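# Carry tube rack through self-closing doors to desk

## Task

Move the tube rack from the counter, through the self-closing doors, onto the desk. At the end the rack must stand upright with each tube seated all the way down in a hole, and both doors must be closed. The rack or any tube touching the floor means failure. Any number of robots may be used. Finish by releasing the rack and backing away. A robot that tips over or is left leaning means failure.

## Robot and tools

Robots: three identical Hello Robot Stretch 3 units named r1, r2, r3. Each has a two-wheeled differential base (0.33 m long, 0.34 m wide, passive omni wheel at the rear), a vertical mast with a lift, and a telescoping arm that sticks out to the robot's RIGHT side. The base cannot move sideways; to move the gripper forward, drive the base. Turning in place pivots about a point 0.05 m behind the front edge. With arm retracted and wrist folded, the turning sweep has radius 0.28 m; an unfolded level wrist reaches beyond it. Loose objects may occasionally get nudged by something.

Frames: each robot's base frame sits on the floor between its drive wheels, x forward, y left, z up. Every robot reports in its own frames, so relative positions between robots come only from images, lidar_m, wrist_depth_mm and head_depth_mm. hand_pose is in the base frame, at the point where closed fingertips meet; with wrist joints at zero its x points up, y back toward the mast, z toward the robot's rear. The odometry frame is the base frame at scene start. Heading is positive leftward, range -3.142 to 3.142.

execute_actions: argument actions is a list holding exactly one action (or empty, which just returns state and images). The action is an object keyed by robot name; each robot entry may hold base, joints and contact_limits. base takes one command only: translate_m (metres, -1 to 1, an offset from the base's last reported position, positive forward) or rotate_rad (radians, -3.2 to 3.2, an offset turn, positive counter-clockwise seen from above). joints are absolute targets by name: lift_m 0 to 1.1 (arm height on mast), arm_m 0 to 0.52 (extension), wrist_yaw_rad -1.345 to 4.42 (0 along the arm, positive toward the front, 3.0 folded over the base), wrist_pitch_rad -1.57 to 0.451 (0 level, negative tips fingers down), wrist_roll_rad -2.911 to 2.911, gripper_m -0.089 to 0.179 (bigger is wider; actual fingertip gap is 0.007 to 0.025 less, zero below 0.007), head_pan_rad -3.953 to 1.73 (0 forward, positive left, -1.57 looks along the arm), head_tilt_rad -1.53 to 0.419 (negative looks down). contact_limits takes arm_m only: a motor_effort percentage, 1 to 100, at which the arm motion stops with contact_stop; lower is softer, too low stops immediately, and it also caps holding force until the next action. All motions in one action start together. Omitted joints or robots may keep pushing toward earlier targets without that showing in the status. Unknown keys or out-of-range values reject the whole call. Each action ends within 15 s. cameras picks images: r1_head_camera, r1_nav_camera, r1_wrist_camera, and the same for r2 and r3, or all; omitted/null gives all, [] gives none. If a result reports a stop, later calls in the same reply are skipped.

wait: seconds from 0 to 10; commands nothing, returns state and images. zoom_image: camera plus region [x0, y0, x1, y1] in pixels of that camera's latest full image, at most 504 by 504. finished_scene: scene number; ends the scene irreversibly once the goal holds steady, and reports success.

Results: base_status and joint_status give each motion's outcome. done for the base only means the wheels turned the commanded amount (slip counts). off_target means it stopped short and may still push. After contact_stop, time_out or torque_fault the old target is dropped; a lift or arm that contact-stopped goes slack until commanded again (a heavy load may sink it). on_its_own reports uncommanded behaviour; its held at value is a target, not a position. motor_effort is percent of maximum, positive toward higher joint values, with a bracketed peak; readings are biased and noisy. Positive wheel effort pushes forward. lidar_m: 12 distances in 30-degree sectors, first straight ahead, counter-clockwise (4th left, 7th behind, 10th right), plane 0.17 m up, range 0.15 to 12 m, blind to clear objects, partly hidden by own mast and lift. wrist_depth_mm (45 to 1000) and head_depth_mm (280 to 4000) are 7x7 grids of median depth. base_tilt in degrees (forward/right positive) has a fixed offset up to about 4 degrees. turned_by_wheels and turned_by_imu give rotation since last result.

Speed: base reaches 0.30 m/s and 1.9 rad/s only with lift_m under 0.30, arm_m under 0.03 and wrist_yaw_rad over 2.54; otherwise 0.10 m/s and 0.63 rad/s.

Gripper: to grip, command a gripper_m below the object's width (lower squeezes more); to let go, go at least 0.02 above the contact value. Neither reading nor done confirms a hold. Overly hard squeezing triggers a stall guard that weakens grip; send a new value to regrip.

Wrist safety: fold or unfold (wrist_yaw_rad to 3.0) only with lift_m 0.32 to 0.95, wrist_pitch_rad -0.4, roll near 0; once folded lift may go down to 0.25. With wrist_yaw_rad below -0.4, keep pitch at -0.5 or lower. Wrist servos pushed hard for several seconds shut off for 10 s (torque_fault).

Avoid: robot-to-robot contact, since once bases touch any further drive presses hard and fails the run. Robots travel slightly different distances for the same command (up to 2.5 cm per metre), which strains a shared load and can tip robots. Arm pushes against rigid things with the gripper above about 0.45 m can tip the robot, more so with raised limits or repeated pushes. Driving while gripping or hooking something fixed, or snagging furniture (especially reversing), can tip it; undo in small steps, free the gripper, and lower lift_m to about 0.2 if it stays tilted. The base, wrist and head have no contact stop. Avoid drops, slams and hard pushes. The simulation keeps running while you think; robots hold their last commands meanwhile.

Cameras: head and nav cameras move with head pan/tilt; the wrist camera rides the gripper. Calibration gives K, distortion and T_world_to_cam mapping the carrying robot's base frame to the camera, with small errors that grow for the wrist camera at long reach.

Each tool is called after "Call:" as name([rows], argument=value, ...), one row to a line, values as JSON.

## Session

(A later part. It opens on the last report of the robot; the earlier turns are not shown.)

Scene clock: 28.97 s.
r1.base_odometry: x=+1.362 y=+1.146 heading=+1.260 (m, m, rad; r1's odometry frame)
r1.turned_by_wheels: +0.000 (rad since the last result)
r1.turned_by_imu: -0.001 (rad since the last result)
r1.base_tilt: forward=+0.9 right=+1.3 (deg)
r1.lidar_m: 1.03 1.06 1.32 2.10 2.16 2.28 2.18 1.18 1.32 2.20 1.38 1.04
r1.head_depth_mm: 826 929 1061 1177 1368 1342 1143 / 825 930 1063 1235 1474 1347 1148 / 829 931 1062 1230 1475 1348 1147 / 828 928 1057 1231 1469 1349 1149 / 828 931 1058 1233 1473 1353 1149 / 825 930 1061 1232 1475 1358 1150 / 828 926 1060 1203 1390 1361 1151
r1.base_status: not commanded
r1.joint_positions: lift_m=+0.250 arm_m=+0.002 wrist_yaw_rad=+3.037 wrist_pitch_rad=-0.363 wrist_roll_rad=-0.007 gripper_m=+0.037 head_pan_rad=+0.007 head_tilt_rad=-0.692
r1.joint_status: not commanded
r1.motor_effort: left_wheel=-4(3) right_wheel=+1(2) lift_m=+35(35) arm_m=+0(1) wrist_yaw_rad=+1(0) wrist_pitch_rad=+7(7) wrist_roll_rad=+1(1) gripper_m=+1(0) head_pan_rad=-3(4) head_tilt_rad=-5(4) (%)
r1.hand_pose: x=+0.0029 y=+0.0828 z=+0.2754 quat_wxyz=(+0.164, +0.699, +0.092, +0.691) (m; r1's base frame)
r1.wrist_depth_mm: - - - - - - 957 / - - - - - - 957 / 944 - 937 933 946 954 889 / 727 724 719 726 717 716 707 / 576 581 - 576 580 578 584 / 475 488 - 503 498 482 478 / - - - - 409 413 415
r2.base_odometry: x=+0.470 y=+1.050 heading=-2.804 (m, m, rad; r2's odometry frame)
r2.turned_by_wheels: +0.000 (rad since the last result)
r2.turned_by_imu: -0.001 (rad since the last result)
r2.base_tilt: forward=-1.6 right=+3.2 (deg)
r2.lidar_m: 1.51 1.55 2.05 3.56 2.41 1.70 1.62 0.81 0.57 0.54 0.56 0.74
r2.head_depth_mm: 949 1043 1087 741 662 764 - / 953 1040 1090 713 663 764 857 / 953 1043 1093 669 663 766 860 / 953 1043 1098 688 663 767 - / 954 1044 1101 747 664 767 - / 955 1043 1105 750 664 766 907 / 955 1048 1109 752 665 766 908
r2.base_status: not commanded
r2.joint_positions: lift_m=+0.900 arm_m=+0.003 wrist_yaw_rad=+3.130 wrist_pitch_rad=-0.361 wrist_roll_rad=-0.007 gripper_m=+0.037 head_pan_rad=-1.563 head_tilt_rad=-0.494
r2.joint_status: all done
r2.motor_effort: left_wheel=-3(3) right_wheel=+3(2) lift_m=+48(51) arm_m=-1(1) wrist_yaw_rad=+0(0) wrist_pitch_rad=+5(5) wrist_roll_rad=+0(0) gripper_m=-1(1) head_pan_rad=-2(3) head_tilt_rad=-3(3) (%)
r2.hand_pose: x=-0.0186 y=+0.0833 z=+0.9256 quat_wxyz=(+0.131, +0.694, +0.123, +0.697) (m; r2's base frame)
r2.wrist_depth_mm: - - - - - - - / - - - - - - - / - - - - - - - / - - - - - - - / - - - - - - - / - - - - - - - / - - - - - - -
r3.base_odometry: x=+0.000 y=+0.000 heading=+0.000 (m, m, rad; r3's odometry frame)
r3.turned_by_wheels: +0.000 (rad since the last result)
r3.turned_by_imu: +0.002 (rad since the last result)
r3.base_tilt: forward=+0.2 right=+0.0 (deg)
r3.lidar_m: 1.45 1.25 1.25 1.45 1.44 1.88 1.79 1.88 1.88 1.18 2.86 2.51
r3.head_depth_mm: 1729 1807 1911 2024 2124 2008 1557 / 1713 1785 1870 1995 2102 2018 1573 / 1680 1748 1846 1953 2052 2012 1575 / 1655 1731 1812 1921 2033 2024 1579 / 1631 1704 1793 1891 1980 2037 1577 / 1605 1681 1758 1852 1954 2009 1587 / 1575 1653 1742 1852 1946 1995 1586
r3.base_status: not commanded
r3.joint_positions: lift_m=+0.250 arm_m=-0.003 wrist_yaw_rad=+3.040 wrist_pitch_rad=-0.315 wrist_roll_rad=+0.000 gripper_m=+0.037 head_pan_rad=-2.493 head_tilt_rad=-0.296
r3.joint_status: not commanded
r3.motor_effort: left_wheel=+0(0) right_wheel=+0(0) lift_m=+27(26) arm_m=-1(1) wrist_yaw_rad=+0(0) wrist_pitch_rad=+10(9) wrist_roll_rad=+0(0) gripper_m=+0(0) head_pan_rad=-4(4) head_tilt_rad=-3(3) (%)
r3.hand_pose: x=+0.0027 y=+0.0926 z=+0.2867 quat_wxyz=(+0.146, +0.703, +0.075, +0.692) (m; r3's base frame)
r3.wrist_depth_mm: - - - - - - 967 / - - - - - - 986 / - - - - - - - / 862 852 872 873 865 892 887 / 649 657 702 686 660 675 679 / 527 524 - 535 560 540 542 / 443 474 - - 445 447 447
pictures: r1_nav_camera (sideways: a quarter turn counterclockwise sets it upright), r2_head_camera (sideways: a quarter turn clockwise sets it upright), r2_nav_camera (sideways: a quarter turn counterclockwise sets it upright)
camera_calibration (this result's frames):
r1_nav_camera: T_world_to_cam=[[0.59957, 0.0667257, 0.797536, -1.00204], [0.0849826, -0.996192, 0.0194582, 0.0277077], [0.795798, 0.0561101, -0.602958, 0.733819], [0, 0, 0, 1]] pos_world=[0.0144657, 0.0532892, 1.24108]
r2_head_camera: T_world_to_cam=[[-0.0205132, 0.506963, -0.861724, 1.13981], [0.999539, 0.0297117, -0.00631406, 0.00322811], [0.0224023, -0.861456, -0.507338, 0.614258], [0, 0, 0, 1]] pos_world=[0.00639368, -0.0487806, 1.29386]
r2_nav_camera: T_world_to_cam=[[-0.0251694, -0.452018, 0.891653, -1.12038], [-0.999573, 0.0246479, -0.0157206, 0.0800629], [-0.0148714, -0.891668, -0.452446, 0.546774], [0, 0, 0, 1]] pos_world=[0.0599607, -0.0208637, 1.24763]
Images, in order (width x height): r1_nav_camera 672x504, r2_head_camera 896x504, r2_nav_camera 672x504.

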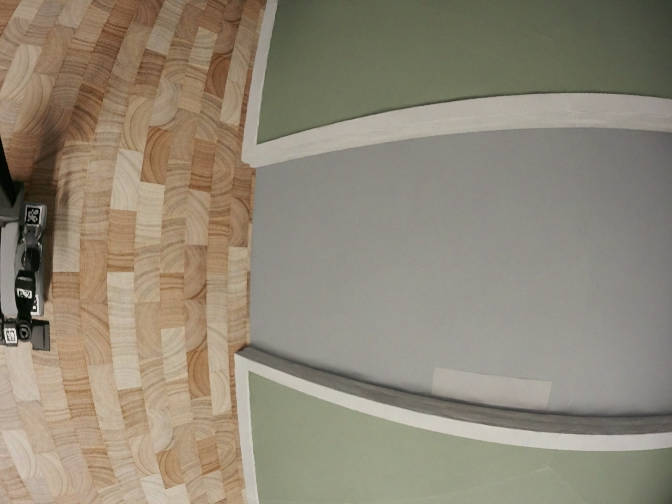

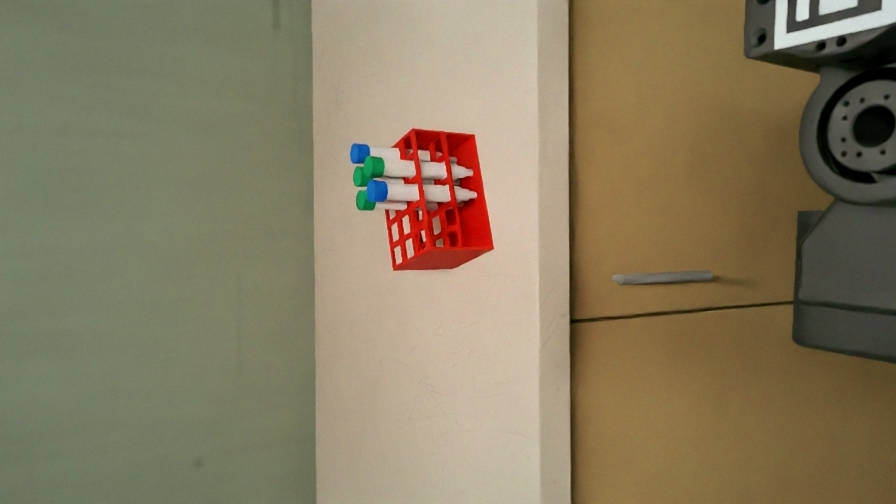

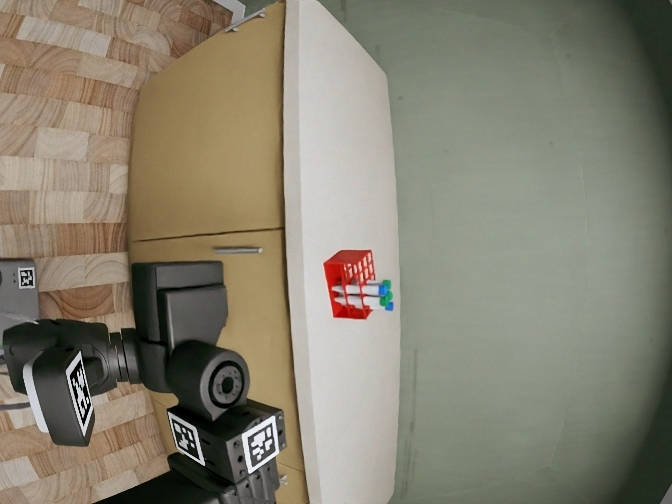

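Call:
execute_actions([
  {"r1":{"base":{"translate_m":0.9}},"r2":{"joints":{"wrist_yaw_rad":0.0,"wrist_pitch_rad":-0.4,"gripper_m":0.179,"lift_m":0.95}}},
], cameras=[])

Call:
execute_actions([
  {"r1":{"joints":{"lift_m":0.33}},"r2":{"joints":{"wrist_pitch_rad":0}}},
], cameras=[])

Call:
execute_actions([
  {"r1":{"base":{"translate_m":0.6}}},
], cameras=["r1_nav_camera","r2_head_camera","r2_wrist_camera"])

Scene clock: 35.00 s.
r1.base_odometry: x=+1.637 y=+2.003 heading=+1.260 (m, m, rad; r1's odometry frame)
r1.turned_by_wheels: +0.000 (rad since the last result)
r1.turned_by_imu: -0.005 (rad since the last result)
r1.base_tilt: forward=+1.0 right=+1.4 (deg)
r1.lidar_m: - 0.15 0.19 0.47 2.18 2.92 3.06 1.95 2.29 0.42 0.20 0.15
r1.head_depth_mm: - - - - - - - / - - - - - - - / - - - - - - - / - - - - - - - / - - - - - - - / - - - - - - - / - - - - - - -
r1.base_status: done
r1.joint_positions: lift_m=+0.250 arm_m=+0.002 wrist_yaw_rad=+3.037 wrist_pitch_rad=-0.363 wrist_roll_rad=-0.007 gripper_m=+0.037 head_pan_rad=+0.007 head_tilt_rad=-0.692
r1.joint_status: not commanded
r1.motor_effort: left_wheel=-3(4) right_wheel=+1(7) lift_m=+35(35) arm_m=+0(0) wrist_yaw_rad=+0(0) wrist_pitch_rad=+7(7) wrist_roll_rad=+0(1) gripper_m=+0(1) head_pan_rad=-2(4) head_tilt_rad=-5(5) (%)
r1.hand_pose: x=+0.0029 y=+0.0828 z=+0.2754 quat_wxyz=(+0.164, +0.699, +0.092, +0.691) (m; r1's base frame)
r1.wrist_depth_mm: - - - 497 319 202 148 / - - - 532 330 206 149 / 957 - 952 582 340 209 151 / 713 716 713 635 349 213 153 / 577 576 - 571 333 217 156 / 482 488 - 506 311 222 158 / - - - - 392 224 160
r2.base_odometry: x=+0.470 y=+1.050 heading=-2.804 (m, m, rad; r2's odometry frame)
r2.turned_by_wheels: +0.000 (rad since the last result)
r2.turned_by_imu: +0.000 (rad since the last result)
r2.base_tilt: forward=-1.6 right=+3.2 (deg)
r2.lidar_m: 1.51 1.55 2.05 3.56 2.41 1.71 1.62 0.81 0.57 0.54 0.56 0.74
r2.head_depth_mm: 951 1040 1081 741 644 - - / 953 1043 1089 711 629 - - / 954 1041 1096 669 624 - - / 955 1042 1102 689 661 759 926 / 954 1047 1097 747 648 784 906 / 954 1044 1106 747 664 767 906 / 954 1049 1108 751 664 766 907
r2.base_status: not commanded
r2.joint_positions: lift_m=+0.950 arm_m=+0.003 wrist_yaw_rad=+0.003 wrist_pitch_rad=-0.414 wrist_roll_rad=-0.007 gripper_m=+0.179 head_pan_rad=-1.563 head_tilt_rad=-0.494
r2.joint_status: all done
r2.motor_effort: left_wheel=-3(3) right_wheel=+3(3) lift_m=+48(50) arm_m=-1(1) wrist_yaw_rad=-3(1) wrist_pitch_rad=+4(4) wrist_roll_rad=+0(0) gripper_m=+0(91) head_pan_rad=-3(3) head_tilt_rad=-3(3) (%)
r2.hand_pose: x=-0.0209 y=-0.3728 z=+0.9635 quat_wxyz=(+0.695, +0.147, -0.689, -0.144) (m; r2's base frame)
r2.wrist_depth_mm: 724 748 807 367 866 860 860 / 455 479 458 393 550 588 621 / 341 347 366 375 392 405 426 / 347 331 340 343 355 357 365 / 390 410 411 426 432 430 447 / - 470 477 490 497 517 518 / 543 545 572 576 590 610 633
r3.base_odometry: x=+0.000 y=+0.000 heading=+0.000 (m, m, rad; r3's odometry frame)
r3.turned_by_wheels: +0.000 (rad since the last result)
r3.turned_by_imu: +0.002 (rad since the last result)
r3.base_tilt: forward=+0.1 right=+0.0 (deg)
r3.lidar_m: 1.45 1.26 1.25 1.45 1.43 1.88 1.78 1.88 1.87 2.25 2.86 2.53
r3.head_depth_mm: 1726 1812 1924 2017 2142 2002 1559 / 1704 1785 1886 1974 2100 2007 1564 / 1681 1754 1844 1931 2067 2006 1571 / 1649 1729 1818 1895 2015 2030 1581 / 1625 1709 1783 1877 1988 2028 1575 / 1607 1677 1758 1854 1946 2030 1575 / 1587 1652 1725 1829 1956 1991 1577
r3.base_status: not commanded
r3.joint_positions: lift_m=+0.250 arm_m=-0.003 wrist_yaw_rad=+3.040 wrist_pitch_rad=-0.315 wrist_roll_rad=+0.000 gripper_m=+0.037 head_pan_rad=-2.493 head_tilt_rad=-0.296
r3.joint_status: not commanded
r3.motor_effort: left_wheel=+0(0) right_wheel=+0(0) lift_m=+27(26) arm_m=-1(2) wrist_yaw_rad=+0(0) wrist_pitch_rad=+9(10) wrist_roll_rad=+1(0) gripper_m=+0(0) head_pan_rad=-4(5) head_tilt_rad=-2(2) (%)
r3.hand_pose: x=+0.0027 y=+0.0926 z=+0.2867 quat_wxyz=(+0.146, +0.703, +0.075, +0.692) (m; r3's base frame)
r3.wrist_depth_mm: - - - - - - 938 / - - - - - - 999 / - - - - - - - / 861 862 872 873 889 880 900 / 649 658 686 689 644 670 666 / 528 525 - 529 554 536 529 / 447 467 - - 441 450 453
pictures: none
No camera images: the call's "cameras" was empty. Leave "cameras" out to get every camera's image.

Scene clock: 36.57 s.
r1.base_odometry: x=+1.637 y=+2.003 heading=+1.260 (m, m, rad; r1's odometry frame)
r1.turned_by_wheels: +0.000 (rad since the last result)
r1.turned_by_imu: +0.000 (rad since the last result)
r1.base_tilt: forward=+1.0 right=+1.3 (deg)
r1.lidar_m: - 0.15 0.18 0.47 2.18 2.93 3.07 1.94 2.29 0.42 0.20 0.15
r1.head_depth_mm: - - - - - - - / - - - - - - - / - - - - - - - / - - - - - - - / - - - - - - - / - - - - - - - / - - - - - - -
r1.base_status: not commanded
r1.joint_positions: lift_m=+0.330 arm_m=+0.002 wrist_yaw_rad=+3.037 wrist_pitch_rad=-0.363 wrist_roll_rad=-0.007 gripper_m=+0.037 head_pan_rad=+0.007 head_tilt_rad=-0.692
r1.joint_status: all done
r1.motor_effort: left_wheel=-3(3) right_wheel=+1(1) lift_m=+45(47) arm_m=+0(0) wrist_yaw_rad=+1(0) wrist_pitch_rad=+7(7) wrist_roll_rad=+0(1) gripper_m=+1(0) head_pan_rad=-3(3) head_tilt_rad=-4(3) (%)
r1.hand_pose: x=+0.0029 y=+0.0828 z=+0.3550 quat_wxyz=(+0.164, +0.698, +0.092, +0.691) (m; r1's base frame)
r1.wrist_depth_mm: - - - 493 318 201 147 / - - - 533 327 205 149 / - - - 569 336 209 152 / 861 864 859 644 349 213 153 / 696 690 - 672 328 218 156 / 574 578 - 586 311 221 159 / 496 498 - 510 427 225 160
r2.base_odometry: x=+0.470 y=+1.050 heading=-2.804 (m, m, rad; r2's odometry frame)
r2.turned_by_wheels: +0.000 (rad since the last result)
r2.turned_by_imu: +0.000 (rad since the last result)
r2.base_tilt: forward=-1.6 right=+3.2 (deg)
r2.lidar_m: 1.50 1.54 2.06 3.57 2.42 1.71 1.63 0.81 0.58 0.54 0.56 0.74
r2.head_depth_mm: 951 1037 1085 757 662 - - / 948 1040 1090 711 - - - / 952 1039 1093 670 - - - / 955 1042 1096 687 660 776 908 / 953 1041 1100 784 669 767 907 / 955 1041 1105 750 664 767 905 / 956 1045 1109 748 665 767 906
r2.base_status: not commanded
r2.joint_positions: lift_m=+0.950 arm_m=+0.003 wrist_yaw_rad=+0.003 wrist_pitch_rad=-0.023 wrist_roll_rad=-0.007 gripper_m=+0.179 head_pan_rad=-1.563 head_tilt_rad=-0.494
r2.joint_status: all done
r2.motor_effort: left_wheel=-3(3) right_wheel=+3(3) lift_m=+48(47) arm_m=-1(1) wrist_yaw_rad=-3(4) wrist_pitch_rad=+7(8) wrist_roll_rad=+0(0) gripper_m=+0(0) head_pan_rad=-2(3) head_tilt_rad=-3(3) (%)
r2.hand_pose: x=-0.0207 y=-0.4035 z=+1.0585 quat_wxyz=(+0.710, +0.009, -0.704, -0.008) (m; r2's base frame)
r2.wrist_depth_mm: 820 863 853 839 893 897 900 / 838 838 883 903 891 922 964 / 896 923 929 926 944 939 - / 796 804 881 849 986 - - / 540 527 504 417 575 645 640 / - 372 384 394 412 405 434 / 315 321 328 333 339 356 357
r3.base_odometry: x=+0.000 y=+0.000 heading=+0.000 (m, m, rad; r3's odometry frame)
r3.turned_by_wheels: +0.000 (rad since the last result)
r3.turned_by_imu: +0.000 (rad since the last result)
r3.base_tilt: forward=+0.1 right=+0.0 (deg)
r3.lidar_m: 1.45 1.26 1.26 1.45 1.43 1.88 1.79 1.88 1.88 2.25 2.86 2.52
r3.head_depth_mm: 1723 1822 1909 2024 2144 1995 1571 / 1702 1791 1887 1983 2101 2020 1563 / 1675 1760 1841 1946 2053 1996 1567 / 1652 1725 1811 1909 2023 2017 1576 / 1630 1700 1793 1877 1986 2024 1577 / 1602 1681 1758 1839 1954 2014 1588 / 1577 1659 1728 1834 1950 1991 1589
r3.base_status: not commanded
r3.joint_positions: lift_m=+0.250 arm_m=-0.003 wrist_yaw_rad=+3.040 wrist_pitch_rad=-0.315 wrist_roll_rad=+0.000 gripper_m=+0.037 head_pan_rad=-2.493 head_tilt_rad=-0.296
r3.joint_status: not commanded
r3.motor_effort: left_wheel=+0(0) right_wheel=+0(0) lift_m=+27(26) arm_m=-2(1) wrist_yaw_rad=+0(0) wrist_pitch_rad=+9(9) wrist_roll_rad=+1(1) gripper_m=+0(1) head_pan_rad=-3(5) head_tilt_rad=-2(2) (%)
r3.hand_pose: x=+0.0027 y=+0.0926 z=+0.2867 quat_wxyz=(+0.146, +0.703, +0.075, +0.692) (m; r3's base frame)
r3.wrist_depth_mm: - - - - - - 934 / - - - - - - 948 / - - - - - - - / 856 858 851 866 880 878 906 / 654 662 680 675 669 682 674 / 524 530 - 538 557 532 536 / 445 469 - - 447 448 450
pictures: none
No camera images: the call's "cameras" was empty. Leave "cameras" out to get every camera's image.

Scene clock: 43.53 s.
r1.base_odometry: x=+1.821 y=+2.574 heading=+1.261 (m, m, rad; r1's odometry frame)
r1.turned_by_wheels: +0.001 (rad since the last result)
r1.turned_by_imu: -0.014 (rad since the last result)
r1.base_tilt: forward=+1.0 right=+1.3 (deg)
r1.lidar_m: - - 0.15 0.19 2.20 2.93 3.12 2.00 2.30 0.26 0.15 -
r1.head_depth_mm: - - - - - - - / - - - - - - - / - - - - - - - / - - - - - - - / - - - - - - - / - - - - - - - / - - - - - - -
r1.base_status: translate_m off_target (by the wheels' count: +0.5998 of +0.6000)
r1.joint_positions: lift_m=+0.330 arm_m=+0.002 wrist_yaw_rad=+3.038 wrist_pitch_rad=-0.364 wrist_roll_rad=-0.007 gripper_m=+0.037 head_pan_rad=+0.017 head_tilt_rad=-0.706
r1.joint_status: not commanded
r1.on_its_own: left_wheel is at rest, and its effort (+45) is outside its rest range (-18 to +18)
r1.motor_effort: left_wheel=+45(49) right_wheel=+4(22) lift_m=+40(45) arm_m=+0(0) wrist_yaw_rad=-1(1) wrist_pitch_rad=+8(8) wrist_roll_rad=+0(1) gripper_m=+1(0) head_pan_rad=-8(9) head_tilt_rad=+3(4) (%)
r1.hand_pose: x=+0.0027 y=+0.0827 z=+0.3549 quat_wxyz=(+0.164, +0.698, +0.093, +0.690) (m; r1's base frame)
r1.wrist_depth_mm: - - - 345 149 95 70 / - - - 376 153 96 70 / - - - 402 158 98 71 / 845 844 786 438 163 100 72 / 689 688 - 648 155 102 74 / 580 580 - 545 146 104 75 / 496 501 - 442 200 106 76
r2.base_odometry: x=+0.470 y=+1.050 heading=-2.804 (m, m, rad; r2's odometry frame)
r2.turned_by_wheels: +0.000 (rad since the last result)
r2.turned_by_imu: -0.001 (rad since the last result)
r2.base_tilt: forward=-1.6 right=+3.2 (deg)
r2.lidar_m: 1.50 1.55 2.06 3.57 2.41 1.71 1.63 0.81 0.57 0.54 0.56 0.74
r2.head_depth_mm: 948 1040 1087 758 662 - - / 951 1043 1089 711 - - - / 951 1043 1091 669 - - - / 950 1046 1099 688 660 774 905 / 953 1045 1102 783 670 765 907 / 954 1045 1102 749 665 767 908 / 957 1049 1105 750 663 766 906
r2.base_status: not commanded
r2.joint_positions: lift_m=+0.950 arm_m=+0.003 wrist_yaw_rad=+0.003 wrist_pitch_rad=-0.023 wrist_roll_rad=-0.007 gripper_m=+0.179 head_pan_rad=-1.563 head_tilt_rad=-0.494
r2.joint_status: not commanded
r2.motor_effort: left_wheel=-3(3) right_wheel=+3(3) lift_m=+48(47) arm_m=-1(1) wrist_yaw_rad=-3(3) wrist_pitch_rad=+7(7) wrist_roll_rad=+0(0) gripper_m=+0(1) head_pan_rad=-3(3) head_tilt_rad=-3(3) (%)
r2.hand_pose: x=-0.0207 y=-0.4035 z=+1.0585 quat_wxyz=(+0.710, +0.009, -0.704, -0.008) (m; r2's base frame)
r2.wrist_depth_mm: 825 852 850 874 878 895 921 / 832 880 846 879 940 901 916 / 887 903 900 945 934 971 984 / 787 841 885 860 996 974 - / 535 513 496 417 573 659 628 / - 373 383 396 412 400 438 / 316 322 326 331 347 354 355
r3.base_odometry: x=+0.000 y=+0.000 heading=+0.000 (m, m, rad; r3's odometry frame)
r3.turned_by_wheels: +0.000 (rad since the last result)
r3.turned_by_imu: +0.002 (rad since the last result)
r3.base_tilt: forward=+0.1 right=+0.1 (deg)
r3.lidar_m: 1.45 1.26 1.26 1.45 1.44 1.88 1.78 1.88 1.88 2.25 2.87 2.52
r3.head_depth_mm: 1737 1813 1912 2001 2130 1986 1565 / 1693 1789 1886 1988 2087 2002 1563 / 1671 1751 1851 1953 2063 2015 1565 / 1641 1721 1810 1925 2016 2019 1579 / 1624 1693 1794 1877 1986 2039 1579 / 1608 1680 1762 1848 1941 2001 1578 / 1585 1651 1734 1839 1947 1982 1584
r3.base_status: not commanded
r3.joint_positions: lift_m=+0.250 arm_m=-0.003 wrist_yaw_rad=+3.040 wrist_pitch_rad=-0.315 wrist_roll_rad=+0.000 gripper_m=+0.037 head_pan_rad=-2.493 head_tilt_rad=-0.296
r3.joint_status: not commanded
r3.motor_effort: left_wheel=+0(0) right_wheel=+0(0) lift_m=+27(26) arm_m=-2(1) wrist_yaw_rad=+0(0) wrist_pitch_rad=+9(9) wrist_roll_rad=+0(0) gripper_m=+0(0) head_pan_rad=-4(5) head_tilt_rad=-3(3) (%)
r3.hand_pose: x=+0.0027 y=+0.0926 z=+0.2867 quat_wxyz=(+0.146, +0.703, +0.075, +0.692) (m; r3's base frame)
r3.wrist_depth_mm: - - - - - - 936 / - - - - - - 973 / - - - - - - - / 869 853 889 881 879 888 886 / 655 661 679 705 671 667 671 / 528 533 - 530 547 533 541 / 453 468 - - 448 446 445
pictures: r1_nav_camera (sideways: a quarter turn counterclockwise sets it upright), r2_head_camera (sideways: a quarter turn clockwise sets it upright), r2_wrist_camera
camera_calibration (this result's frames):
r1_nav_camera: T_world_to_cam=[[0.610191, 0.0727987, 0.788903, -0.990849], [0.0950246, -0.995306, 0.0183468, 0.0290937], [0.786535, 0.0637702, -0.614244, 0.748558], [0, 0, 0, 1]] pos_world=[0.0130748, 0.053354, 1.24095]
r2_head_camera: T_world_to_cam=[[-0.0205132, 0.506963, -0.861724, 1.13981], [0.999539, 0.0297117, -0.00631406, 0.00322811], [0.0224023, -0.861456, -0.507338, 0.614258], [0, 0, 0, 1]] pos_world=[0.00639368, -0.0487806, 1.29386]
r2_wrist_camera: T_world_to_cam=[[-0.99806, 0.0279845, 0.0556233, -0.0748395], [-0.0484173, 0.212902, -0.975873, 1.14516], [-0.0391516, -0.976673, -0.211134, -0.00707389], [0, 0, 0, 1]] pos_world=[-0.0195256, -0.248622, 1.1202]
Images, in order (width x height): r1_nav_camera 672x504, r2_head_camera 896x504, r2_wrist_camera 644x364.

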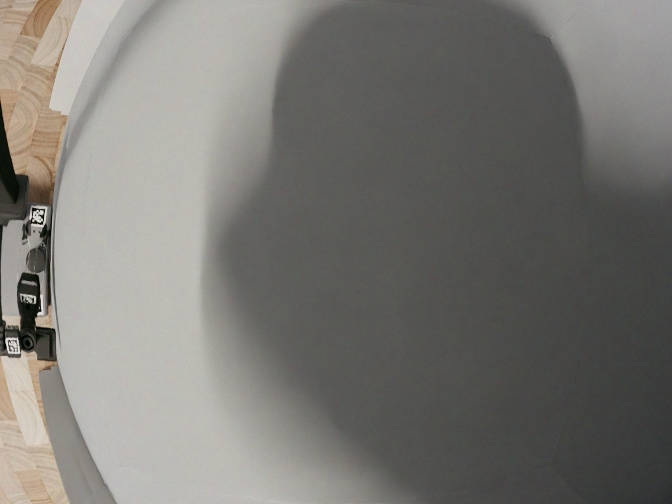

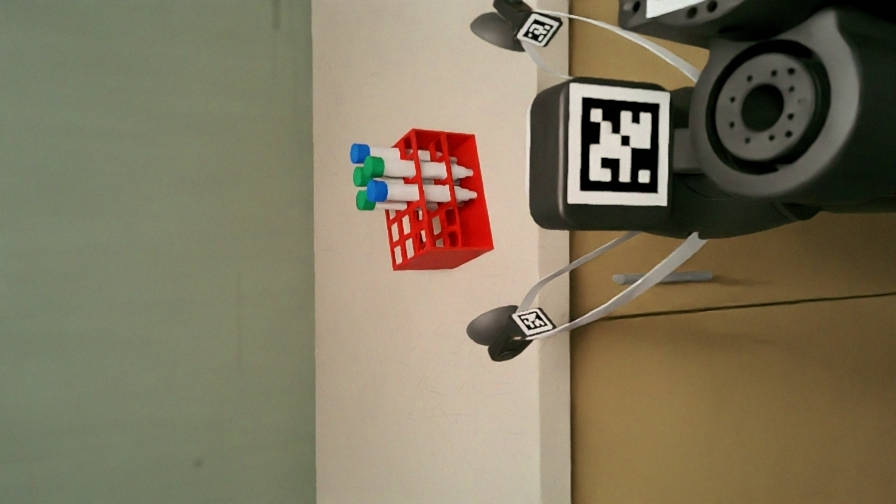

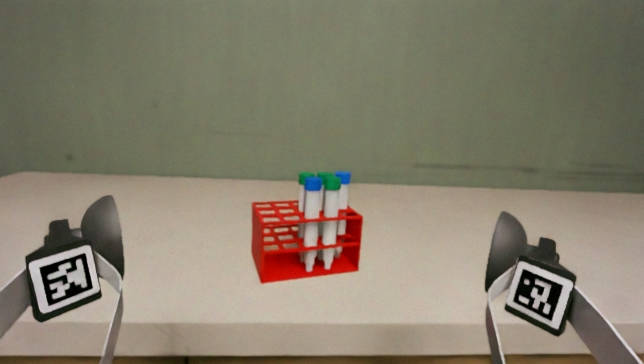

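Call:
execute_actions([
  {"r1":{"base":{"translate_m":-0.55},"joints":{"lift_m":0.28}},"r2":{"joints":{"lift_m":0.865,"arm_m":0.12}}},
], cameras=[])

Call:
execute_actions([
  {"r1":{"base":{"rotate_rad":-0.45}}},
], cameras=[])

Call:
execute_actions([
  {"r1":{"base":{"translate_m":0.45}}},
], cameras=[])

Call:
execute_actions([
  {"r1":{"base":{"rotate_rad":0.6},"joints":{"lift_m":0.32,"head_tilt_rad":-1.2}}},
], cameras=["r1_nav_camera","r2_head_camera","r2_wrist_camera"])

Scene clock: 48.83 s.
r1.base_odometry: x=+1.653 y=+2.050 heading=+1.261 (m, m, rad; r1's odometry frame)
r1.turned_by_wheels: +0.000 (rad since the last result)
r1.turned_by_imu: +0.001 (rad since the last result)
r1.base_tilt: forward=+1.0 right=+1.4 (deg)
r1.lidar_m: 0.60 0.62 0.72 1.78 2.18 2.73 2.61 1.52 2.64 2.19 0.77 0.63
r1.head_depth_mm: 469 531 607 710 853 1032 1122 / 471 530 607 706 849 1067 1148 / 469 529 604 705 846 1061 1147 / 469 528 603 702 845 1054 1145 / 468 527 603 701 842 1050 1144 / 467 526 602 701 842 1050 1153 / 467 524 599 699 837 1046 1150
r1.base_status: done
r1.joint_positions: lift_m=+0.280 arm_m=+0.002 wrist_yaw_rad=+3.038 wrist_pitch_rad=-0.364 wrist_roll_rad=-0.007 gripper_m=+0.037 head_pan_rad=+0.007 head_tilt_rad=-0.703
r1.joint_status: all done
r1.motor_effort: left_wheel=-2(33) right_wheel=+0(5) lift_m=+36(34) arm_m=+0(0) wrist_yaw_rad=+0(1) wrist_pitch_rad=+8(8) wrist_roll_rad=+1(1) gripper_m=+1(0) head_pan_rad=-3(8) head_tilt_rad=+2(3) (%)
r1.hand_pose: x=+0.0027 y=+0.0827 z=+0.3051 quat_wxyz=(+0.164, +0.698, +0.093, +0.690) (m; r1's base frame)
r1.wrist_depth_mm: - - - - - 721 565 / - - - - - 737 599 / - - - - - 752 635 / 759 758 760 778 774 733 634 / 614 614 - 612 624 617 594 / 519 525 - 514 534 517 521 / 459 - - - 446 446 448
r2.base_odometry: x=+0.470 y=+1.050 heading=-2.804 (m, m, rad; r2's odometry frame)
r2.turned_by_wheels: +0.000 (rad since the last result)
r2.turned_by_imu: +0.000 (rad since the last result)
r2.base_tilt: forward=-1.6 right=+3.3 (deg)
r2.lidar_m: 1.51 1.55 2.05 3.57 2.41 1.71 1.63 0.81 0.57 0.54 0.56 0.74
r2.head_depth_mm: 950 1042 1082 742 620 - 963 / 949 1043 1089 743 621 - 951 / 953 1043 1091 669 - - 928 / 954 1043 1098 688 629 766 905 / 957 1045 1099 766 664 767 907 / 951 1043 1103 751 664 767 907 / 956 1046 1106 751 664 768 906
r2.base_status: not commanded
r2.joint_positions: lift_m=+0.865 arm_m=+0.120 wrist_yaw_rad=+0.002 wrist_pitch_rad=-0.022 wrist_roll_rad=-0.007 gripper_m=+0.179 head_pan_rad=-1.563 head_tilt_rad=-0.494
r2.joint_status: all done
r2.motor_effort: left_wheel=-3(3) right_wheel=+3(4) lift_m=+38(42) arm_m=+4(5) wrist_yaw_rad=-3(3) wrist_pitch_rad=+7(7) wrist_roll_rad=+0(0) gripper_m=+1(0) head_pan_rad=-3(3) head_tilt_rad=-3(3) (%)
r2.hand_pose: x=-0.0210 y=-0.5203 z=+0.9742 quat_wxyz=(+0.710, +0.009, -0.704, -0.007) (m; r2's base frame)
r2.wrist_depth_mm: 725 730 743 766 751 761 795 / 745 737 749 766 789 805 823 / 770 755 784 270 806 831 827 / 466 509 455 281 531 658 689 / 319 307 316 287 337 385 371 / - 222 228 234 239 238 259 / 184 189 193 196 201 206 210
r3.base_odometry: x=+0.000 y=+0.000 heading=+0.000 (m, m, rad; r3's odometry frame)
r3.turned_by_wheels: +0.000 (rad since the last result)
r3.turned_by_imu: +0.001 (rad since the last result)
r3.base_tilt: forward=+0.1 right=+0.0 (deg)
r3.lidar_m: 1.45 1.25 1.25 1.45 1.43 1.88 1.78 1.88 1.52 1.55 2.87 2.52
r3.head_depth_mm: 1732 1816 1925 2017 2138 2001 1560 / 1697 1793 1879 1980 2093 2003 1578 / 1681 1757 1848 1956 2056 2029 1575 / 1643 1733 1819 1900 2022 2028 1569 / 1626 1707 1786 1869 1984 2032 1570 / 1602 1680 1758 1851 1954 2013 1586 / 1580 1651 1725 1837 1949 1987 1580
r3.base_status: not commanded
r3.joint_positions: lift_m=+0.250 arm_m=-0.003 wrist_yaw_rad=+3.040 wrist_pitch_rad=-0.315 wrist_roll_rad=+0.000 gripper_m=+0.037 head_pan_rad=-2.493 head_tilt_rad=-0.296
r3.joint_status: not commanded
r3.motor_effort: left_wheel=-1(0) right_wheel=+0(0) lift_m=+27(26) arm_m=-1(1) wrist_yaw_rad=+0(0) wrist_pitch_rad=+9(9) wrist_roll_rad=+1(1) gripper_m=+1(0) head_pan_rad=-3(5) head_tilt_rad=-3(2) (%)
r3.hand_pose: x=+0.0027 y=+0.0926 z=+0.2867 quat_wxyz=(+0.146, +0.703, +0.075, +0.692) (m; r3's base frame)
r3.wrist_depth_mm: - - - - - - 932 / - - - - - - 981 / - - - - - - - / 848 859 871 884 867 886 894 / 654 655 695 693 668 668 662 / 526 519 - 531 557 534 535 / 449 481 - - 445 446 451
pictures: none
No camera images: the call's "cameras" was empty. Leave "cameras" out to get every camera's image.

Scene clock: 50.30 s.
r1.base_odometry: x=+1.653 y=+2.050 heading=+0.811 (m, m, rad; r1's odometry frame)
r1.turned_by_wheels: -0.450 (rad since the last result)
r1.turned_by_imu: -0.449 (rad since the last result)
r1.base_tilt: forward=+1.0 right=+1.3 (deg)
r1.lidar_m: 0.62 0.60 0.63 0.75 2.14 2.23 2.68 2.61 1.52 2.64 1.79 0.70
r1.head_depth_mm: 529 611 725 880 1110 1307 1137 / 526 587 666 788 991 1241 1143 / 555 625 713 816 968 1194 1143 / 531 596 681 798 951 1189 1150 / 505 567 642 741 872 1069 1148 / 483 538 605 693 807 972 1121 / 461 511 572 650 751 887 1080
r1.base_status: done
r1.joint_positions: lift_m=+0.280 arm_m=+0.002 wrist_yaw_rad=+3.038 wrist_pitch_rad=-0.364 wrist_roll_rad=-0.007 gripper_m=+0.037 head_pan_rad=+0.007 head_tilt_rad=-0.703
r1.joint_status: not commanded
r1.motor_effort: left_wheel=+1(6) right_wheel=-2(6) lift_m=+35(35) arm_m=+0(0) wrist_yaw_rad=+0(0) wrist_pitch_rad=+8(8) wrist_roll_rad=+0(1) gripper_m=+0(0) head_pan_rad=-4(2) head_tilt_rad=+2(1) (%)
r1.hand_pose: x=+0.0027 y=+0.0827 z=+0.3051 quat_wxyz=(+0.164, +0.698, +0.093, +0.690) (m; r1's base frame)
r1.wrist_depth_mm: - - - 843 677 576 484 / - - - 908 731 596 501 / - - - 922 785 635 515 / 761 776 764 769 757 658 534 / 624 616 - 623 618 626 567 / 520 524 - 514 535 520 516 / 456 - - - 448 447 449
r2.base_odometry: x=+0.470 y=+1.050 heading=-2.804 (m, m, rad; r2's odometry frame)
r2.turned_by_wheels: +0.000 (rad since the last result)
r2.turned_by_imu: +0.000 (rad since the last result)
r2.base_tilt: forward=-1.6 right=+3.3 (deg)
r2.lidar_m: 1.50 1.55 2.06 3.56 2.41 1.71 1.63 0.81 0.57 0.55 0.56 0.74
r2.head_depth_mm: 951 1043 1082 741 621 - 961 / 952 1041 1090 742 621 - 952 / 953 1045 1093 669 - - 929 / 950 1047 1095 689 630 767 903 / 953 1044 1101 765 664 767 905 / 953 1045 1102 749 664 767 905 / 954 1046 1105 751 663 766 904
r2.base_status: not commanded
r2.joint_positions: lift_m=+0.865 arm_m=+0.120 wrist_yaw_rad=+0.002 wrist_pitch_rad=-0.022 wrist_roll_rad=-0.007 gripper_m=+0.179 head_pan_rad=-1.563 head_tilt_rad=-0.494
r2.joint_status: not commanded
r2.motor_effort: left_wheel=-3(3) right_wheel=+3(2) lift_m=+38(38) arm_m=+3(4) wrist_yaw_rad=-2(2) wrist_pitch_rad=+7(7) wrist_roll_rad=+0(0) gripper_m=+1(0) head_pan_rad=-2(2) head_tilt_rad=-3(3) (%)
r2.hand_pose: x=-0.0210 y=-0.5203 z=+0.9742 quat_wxyz=(+0.710, +0.009, -0.704, -0.007) (m; r2's base frame)
r2.wrist_depth_mm: 724 717 738 747 773 770 800 / 730 750 786 782 801 800 811 / 752 773 773 272 846 828 866 / 467 485 455 277 527 639 673 / 318 308 317 289 341 385 370 / - 221 229 234 241 239 257 / 185 187 191 196 201 205 211
r3.base_odometry: x=+0.000 y=+0.000 heading=+0.000 (m, m, rad; r3's odometry frame)
r3.turned_by_wheels: +0.000 (rad since the last result)
r3.turned_by_imu: +0.000 (rad since the last result)
r3.base_tilt: forward=+0.1 right=+0.1 (deg)
r3.lidar_m: 1.45 1.26 1.26 1.45 1.43 1.87 1.77 1.88 1.52 1.61 2.86 2.53
r3.head_depth_mm: 1732 1808 1914 2023 2129 1992 1557 / 1699 1786 1882 1962 2108 2006 1572 / 1688 1754 1852 1942 2058 2007 1570 / 1652 1727 1825 1908 2008 2020 1587 / 1628 1707 1788 1877 1996 2035 1574 / 1593 1679 1751 1848 1957 2013 1585 / 1570 1649 1732 1841 1959 1994 1579
r3.base_status: not commanded
r3.joint_positions: lift_m=+0.250 arm_m=-0.003 wrist_yaw_rad=+3.040 wrist_pitch_rad=-0.315 wrist_roll_rad=+0.000 gripper_m=+0.037 head_pan_rad=-2.493 head_tilt_rad=-0.296
r3.joint_status: not commanded
r3.motor_effort: left_wheel=+0(0) right_wheel=+0(0) lift_m=+27(26) arm_m=-2(1) wrist_yaw_rad=+0(0) wrist_pitch_rad=+9(9) wrist_roll_rad=+0(0) gripper_m=+1(0) head_pan_rad=-3(3) head_tilt_rad=-3(2) (%)
r3.hand_pose: x=+0.0027 y=+0.0926 z=+0.2867 quat_wxyz=(+0.146, +0.703, +0.075, +0.692) (m; r3's base frame)
r3.wrist_depth_mm: - - - - - - 926 / - - - - - - 947 / - - - - - - - / 887 861 877 892 900 880 888 / 654 661 687 689 661 670 669 / 525 526 - 530 538 543 538 / 449 471 - - 450 446 447
pictures: none
No camera images: the call's "cameras" was empty. Leave "cameras" out to get every camera's image.

Scene clock: 53.47 s.
r1.base_odometry: x=+1.963 y=+2.377 heading=+0.811 (m, m, rad; r1's odometry frame)
r1.turned_by_wheels: +0.000 (rad since the last result)
r1.turned_by_imu: -0.002 (rad since the last result)
r1.base_tilt: forward=+1.0 right=+1.4 (deg)
r1.lidar_m: 0.21 0.21 0.22 0.30 0.72 2.44 3.07 1.80 1.80 2.07 0.44 0.24
r1.head_depth_mm: - - - - 294 327 396 / - - - 288 322 384 465 / - - - - 307 391 535 / - - - - 293 345 464 / - - - - - 313 403 / - - - - - 297 356 / - - - - - - 320
r1.base_status: done
r1.joint_positions: lift_m=+0.280 arm_m=+0.002 wrist_yaw_rad=+3.038 wrist_pitch_rad=-0.364 wrist_roll_rad=-0.007 gripper_m=+0.037 head_pan_rad=+0.007 head_tilt_rad=-0.703
r1.joint_status: not commanded
r1.motor_effort: left_wheel=+1(9) right_wheel=-2(5) lift_m=+35(35) arm_m=+0(0) wrist_yaw_rad=+0(1) wrist_pitch_rad=+8(8) wrist_roll_rad=+1(0) gripper_m=+0(0) head_pan_rad=-4(3) head_tilt_rad=+1(1) (%)
r1.hand_pose: x=+0.0027 y=+0.0827 z=+0.3051 quat_wxyz=(+0.164, +0.698, +0.093, +0.690) (m; r1's base frame)
r1.wrist_depth_mm: - - 538 362 272 218 180 / - - 582 390 285 227 188 / - - 640 424 306 236 194 / 760 760 703 463 325 248 203 / 622 619 - 553 336 262 212 / 521 524 - 520 332 277 220 / 457 - - - 424 287 230
r2.base_odometry: x=+0.470 y=+1.050 heading=-2.804 (m, m, rad; r2's odometry frame)
r2.turned_by_wheels: +0.000 (rad since the last result)
r2.turned_by_imu: +0.000 (rad since the last result)
r2.base_tilt: forward=-1.6 right=+3.2 (deg)
r2.lidar_m: 1.51 1.55 2.05 3.57 2.41 1.71 1.63 0.81 0.57 0.55 0.56 0.74
r2.head_depth_mm: 950 1038 1084 740 621 - 968 / 953 1041 1088 742 621 - 954 / 949 1041 1092 669 - - 928 / 950 1043 1094 688 632 764 905 / 953 1047 1099 764 664 767 907 / 953 1043 1105 749 664 767 909 / 955 1047 1105 749 664 767 907
r2.base_status: not commanded
r2.joint_positions: lift_m=+0.865 arm_m=+0.120 wrist_yaw_rad=+0.002 wrist_pitch_rad=-0.022 wrist_roll_rad=-0.007 gripper_m=+0.179 head_pan_rad=-1.563 head_tilt_rad=-0.494
r2.joint_status: not commanded
r2.motor_effort: left_wheel=-3(3) right_wheel=+3(3) lift_m=+39(39) arm_m=+3(3) wrist_yaw_rad=-3(2) wrist_pitch_rad=+7(7) wrist_roll_rad=+0(0) gripper_m=+1(0) head_pan_rad=-2(2) head_tilt_rad=-3(3) (%)
r2.hand_pose: x=-0.0210 y=-0.5203 z=+0.9742 quat_wxyz=(+0.710, +0.009, -0.704, -0.007) (m; r2's base frame)
r2.wrist_depth_mm: 712 723 738 746 763 778 764 / 734 776 759 793 784 785 825 / 760 791 799 271 829 796 844 / 461 494 452 279 531 649 681 / 319 305 314 288 338 383 371 / - 222 227 232 240 237 255 / 184 187 192 197 200 205 209
r3.base_odometry: x=+0.000 y=+0.000 heading=+0.000 (m, m, rad; r3's odometry frame)
r3.turned_by_wheels: +0.000 (rad since the last result)
r3.turned_by_imu: +0.001 (rad since the last result)
r3.base_tilt: forward=+0.1 right=+0.1 (deg)
r3.lidar_m: 1.45 1.26 1.26 1.45 1.44 1.88 1.78 1.87 1.80 2.25 2.87 2.53
r3.head_depth_mm: 1734 1805 1922 2020 2146 1986 1561 / 1707 1782 1885 1998 2091 1999 1564 / 1682 1767 1850 1944 2049 2035 1579 / 1653 1736 1810 1913 2025 2030 1568 / 1629 1707 1780 1875 1997 2027 1576 / 1598 1676 1752 1854 1952 2010 1580 / 1582 1643 1725 1839 1955 1980 1586
r3.base_status: not commanded
r3.joint_positions: lift_m=+0.250 arm_m=-0.003 wrist_yaw_rad=+3.040 wrist_pitch_rad=-0.315 wrist_roll_rad=+0.000 gripper_m=+0.037 head_pan_rad=-2.493 head_tilt_rad=-0.296
r3.joint_status: not commanded
r3.motor_effort: left_wheel=+0(0) right_wheel=+0(0) lift_m=+27(26) arm_m=-1(1) wrist_yaw_rad=-1(0) wrist_pitch_rad=+9(9) wrist_roll_rad=+1(0) gripper_m=+0(0) head_pan_rad=-4(5) head_tilt_rad=-2(2) (%)
r3.hand_pose: x=+0.0027 y=+0.0926 z=+0.2867 quat_wxyz=(+0.146, +0.703, +0.075, +0.692) (m; r3's base frame)
r3.wrist_depth_mm: - - - - - - 928 / - - - - - - 961 / - - - - - - - / 851 879 879 887 900 887 890 / 655 658 698 701 664 678 663 / 532 522 - 535 557 535 537 / 442 470 - - 449 451 444
pictures: none
No camera images: the call's "cameras" was empty. Leave "cameras" out to get every camera's image.

Scene clock: 55.03 s.
r1.base_odometry: x=+1.963 y=+2.377 heading=+1.411 (m, m, rad; r1's odometry frame)
r1.turned_by_wheels: +0.600 (rad since the last result)
r1.turned_by_imu: +0.598 (rad since the last result)
r1.base_tilt: forward=+1.0 right=+1.2 (deg)
r1.lidar_m: 0.21 0.22 0.33 0.77 2.50 3.04 1.80 1.92 2.07 0.35 0.24 0.21
r1.head_depth_mm: - - 292 375 589 1115 1069 / - - 295 387 699 1127 - / - - 302 401 745 1176 - / - - 307 416 797 1183 - / - - 310 432 857 1177 - / - - 312 447 927 1164 - / - - 319 467 1010 1172 1093
r1.base_status: done
r1.joint_positions: lift_m=+0.320 arm_m=+0.002 wrist_yaw_rad=+3.038 wrist_pitch_rad=-0.364 wrist_roll_rad=-0.007 gripper_m=+0.037 head_pan_rad=+0.007 head_tilt_rad=-1.186
r1.joint_status: all done
r1.motor_effort: left_wheel=-3(9) right_wheel=+1(7) lift_m=+44(47) arm_m=+0(0) wrist_yaw_rad=-1(0) wrist_pitch_rad=+8(8) wrist_roll_rad=+0(1) gripper_m=+0(0) head_pan_rad=-3(4) head_tilt_rad=-8(43) (%)
r1.hand_pose: x=+0.0027 y=+0.0827 z=+0.3448 quat_wxyz=(+0.164, +0.698, +0.093, +0.690) (m; r1's base frame)
r1.wrist_depth_mm: - - - - 662 369 252 / - - - - 691 370 253 / - - - - 686 370 253 / 836 856 855 850 694 373 255 / 677 670 - 675 623 374 254 / 561 570 - 571 545 376 256 / 492 493 - 507 489 375 256
r2.base_odometry: x=+0.470 y=+1.050 heading=-2.804 (m, m, rad; r2's odometry frame)
r2.turned_by_wheels: +0.000 (rad since the last result)
r2.turned_by_imu: +0.000 (rad since the last result)
r2.base_tilt: forward=-1.6 right=+3.2 (deg)
r2.lidar_m: 1.51 1.55 2.06 3.56 2.41 1.71 1.63 0.81 0.57 0.54 0.56 0.74
r2.head_depth_mm: 949 1040 1083 741 621 - 965 / 952 1043 1087 742 621 - 952 / 951 1040 1091 670 - - 929 / 951 1039 1097 688 629 765 908 / 951 1041 1100 765 664 764 906 / 956 1047 1103 749 664 768 905 / 958 1044 1104 752 664 769 906
r2.base_status: not commanded
r2.joint_positions: lift_m=+0.865 arm_m=+0.120 wrist_yaw_rad=+0.002 wrist_pitch_rad=-0.022 wrist_roll_rad=-0.007 gripper_m=+0.179 head_pan_rad=-1.563 head_tilt_rad=-0.494
r2.joint_status: not commanded
r2.motor_effort: left_wheel=-3(3) right_wheel=+4(3) lift_m=+39(38) arm_m=+3(3) wrist_yaw_rad=-2(2) wrist_pitch_rad=+7(7) wrist_roll_rad=+0(0) gripper_m=+0(0) head_pan_rad=-3(2) head_tilt_rad=-2(3) (%)
r2.hand_pose: x=-0.0210 y=-0.5203 z=+0.9742 quat_wxyz=(+0.710, +0.009, -0.704, -0.007) (m; r2's base frame)
r2.wrist_depth_mm: 701 725 753 728 772 773 779 / 737 739 764 753 795 809 807 / 769 800 797 271 811 865 843 / 464 497 455 279 527 648 707 / 325 306 312 292 337 379 371 / - 221 229 235 239 238 255 / 184 188 192 197 200 205 211
r3.base_odometry: x=+0.000 y=+0.000 heading=+0.000 (m, m, rad; r3's odometry frame)
r3.turned_by_wheels: +0.000 (rad since the last result)
r3.turned_by_imu: +0.000 (rad since the last result)
r3.base_tilt: forward=+0.1 right=+0.1 (deg)
r3.lidar_m: 1.45 1.26 1.26 1.45 1.44 1.87 1.78 1.88 1.78 2.25 2.87 2.53
r3.head_depth_mm: 1725 1814 1918 2026 2135 2001 1572 / 1701 1785 1871 1979 2092 2013 1569 / 1677 1760 1847 1946 2045 2000 1566 / 1651 1725 1818 1920 2015 2030 1578 / 1623 1706 1780 1882 1978 2037 1580 / 1601 1670 1762 1839 1963 2008 1585 / 1583 1643 1726 1828 1939 1956 1591
r3.base_status: not commanded
r3.joint_positions: lift_m=+0.250 arm_m=-0.003 wrist_yaw_rad=+3.040 wrist_pitch_rad=-0.315 wrist_roll_rad=+0.000 gripper_m=+0.037 head_pan_rad=-2.493 head_tilt_rad=-0.296
r3.joint_status: not commanded
r3.motor_effort: left_wheel=+0(0) right_wheel=+0(0) lift_m=+27(26) arm_m=-1(2) wrist_yaw_rad=+0(0) wrist_pitch_rad=+9(9) wrist_roll_rad=+0(1) gripper_m=+0(0) head_pan_rad=-4(5) head_tilt_rad=-2(2) (%)
r3.hand_pose: x=+0.0027 y=+0.0926 z=+0.2867 quat_wxyz=(+0.146, +0.703, +0.075, +0.692) (m; r3's base frame)
r3.wrist_depth_mm: - - - - - - 923 / - - - - - - 989 / - - - - - - - / 841 849 877 862 884 876 890 / 647 651 692 691 666 672 675 / 535 528 - 531 551 539 537 / 446 473 - - 447 450 444
pictures: r1_nav_camera (sideways: a quarter turn counterclockwise sets it upright), r2_head_camera (sideways: a quarter turn clockwise sets it upright), r2_wrist_camera
camera_calibration (this result's frames):
r1_nav_camera: T_world_to_cam=[[0.906068, 0.068412, 0.417565, -0.50883], [0.0843392, -0.996241, -0.0197867, 0.078804], [0.414642, 0.0531452, -0.908431, 1.13334], [0, 0, 0, 1]] pos_world=[-0.0155428, 0.0530861, 1.24359]
r2_head_camera: T_world_to_cam=[[-0.0204912, 0.506964, -0.861724, 1.13981], [0.99954, 0.0296684, -0.00631406, 0.00322811], [0.0223649, -0.861457, -0.507338, 0.614258], [0, 0, 0, 1]] pos_world=[0.00639157, -0.0487806, 1.29386]
r2_wrist_camera: T_world_to_cam=[[-0.99803, 0.0290911, 0.0555816, -0.0665238], [-0.0481953, 0.211622, -0.976163, 1.0873], [-0.0401599, -0.976919, -0.209803, -0.140431], [0, 0, 0, 1]] pos_world=[-0.0196297, -0.365351, 1.03562]
Images, in order (width x height): r1_nav_camera 672x504, r2_head_camera 896x504, r2_wrist_camera 644x364.

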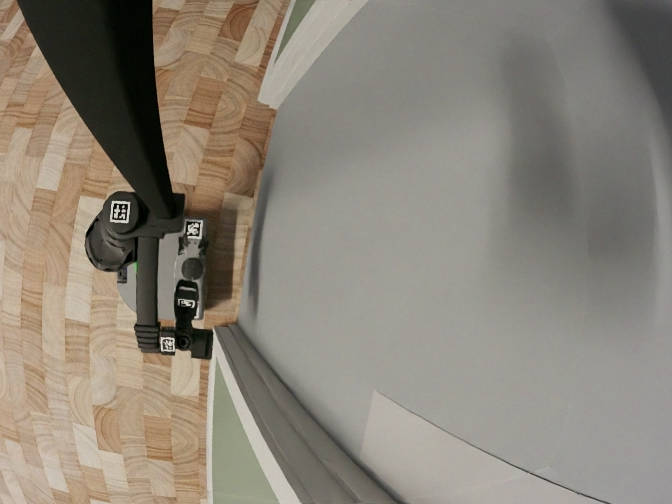

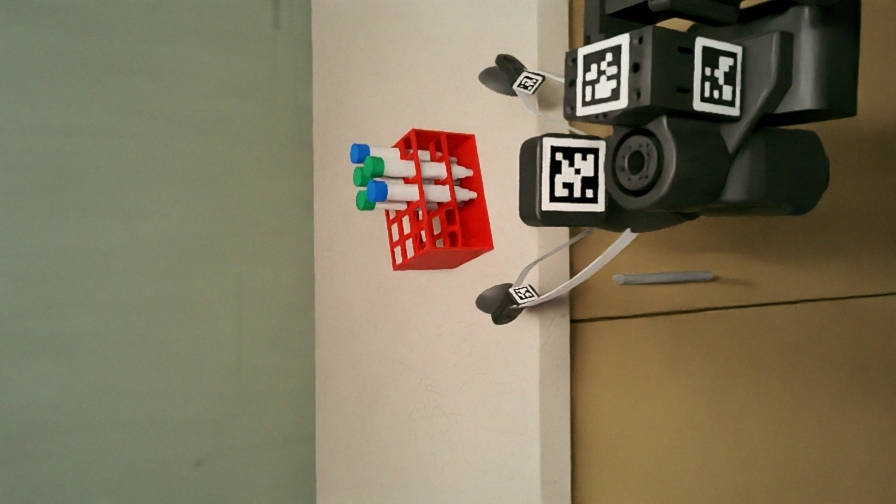

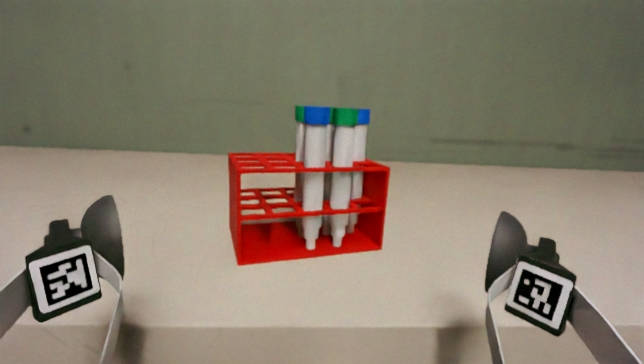

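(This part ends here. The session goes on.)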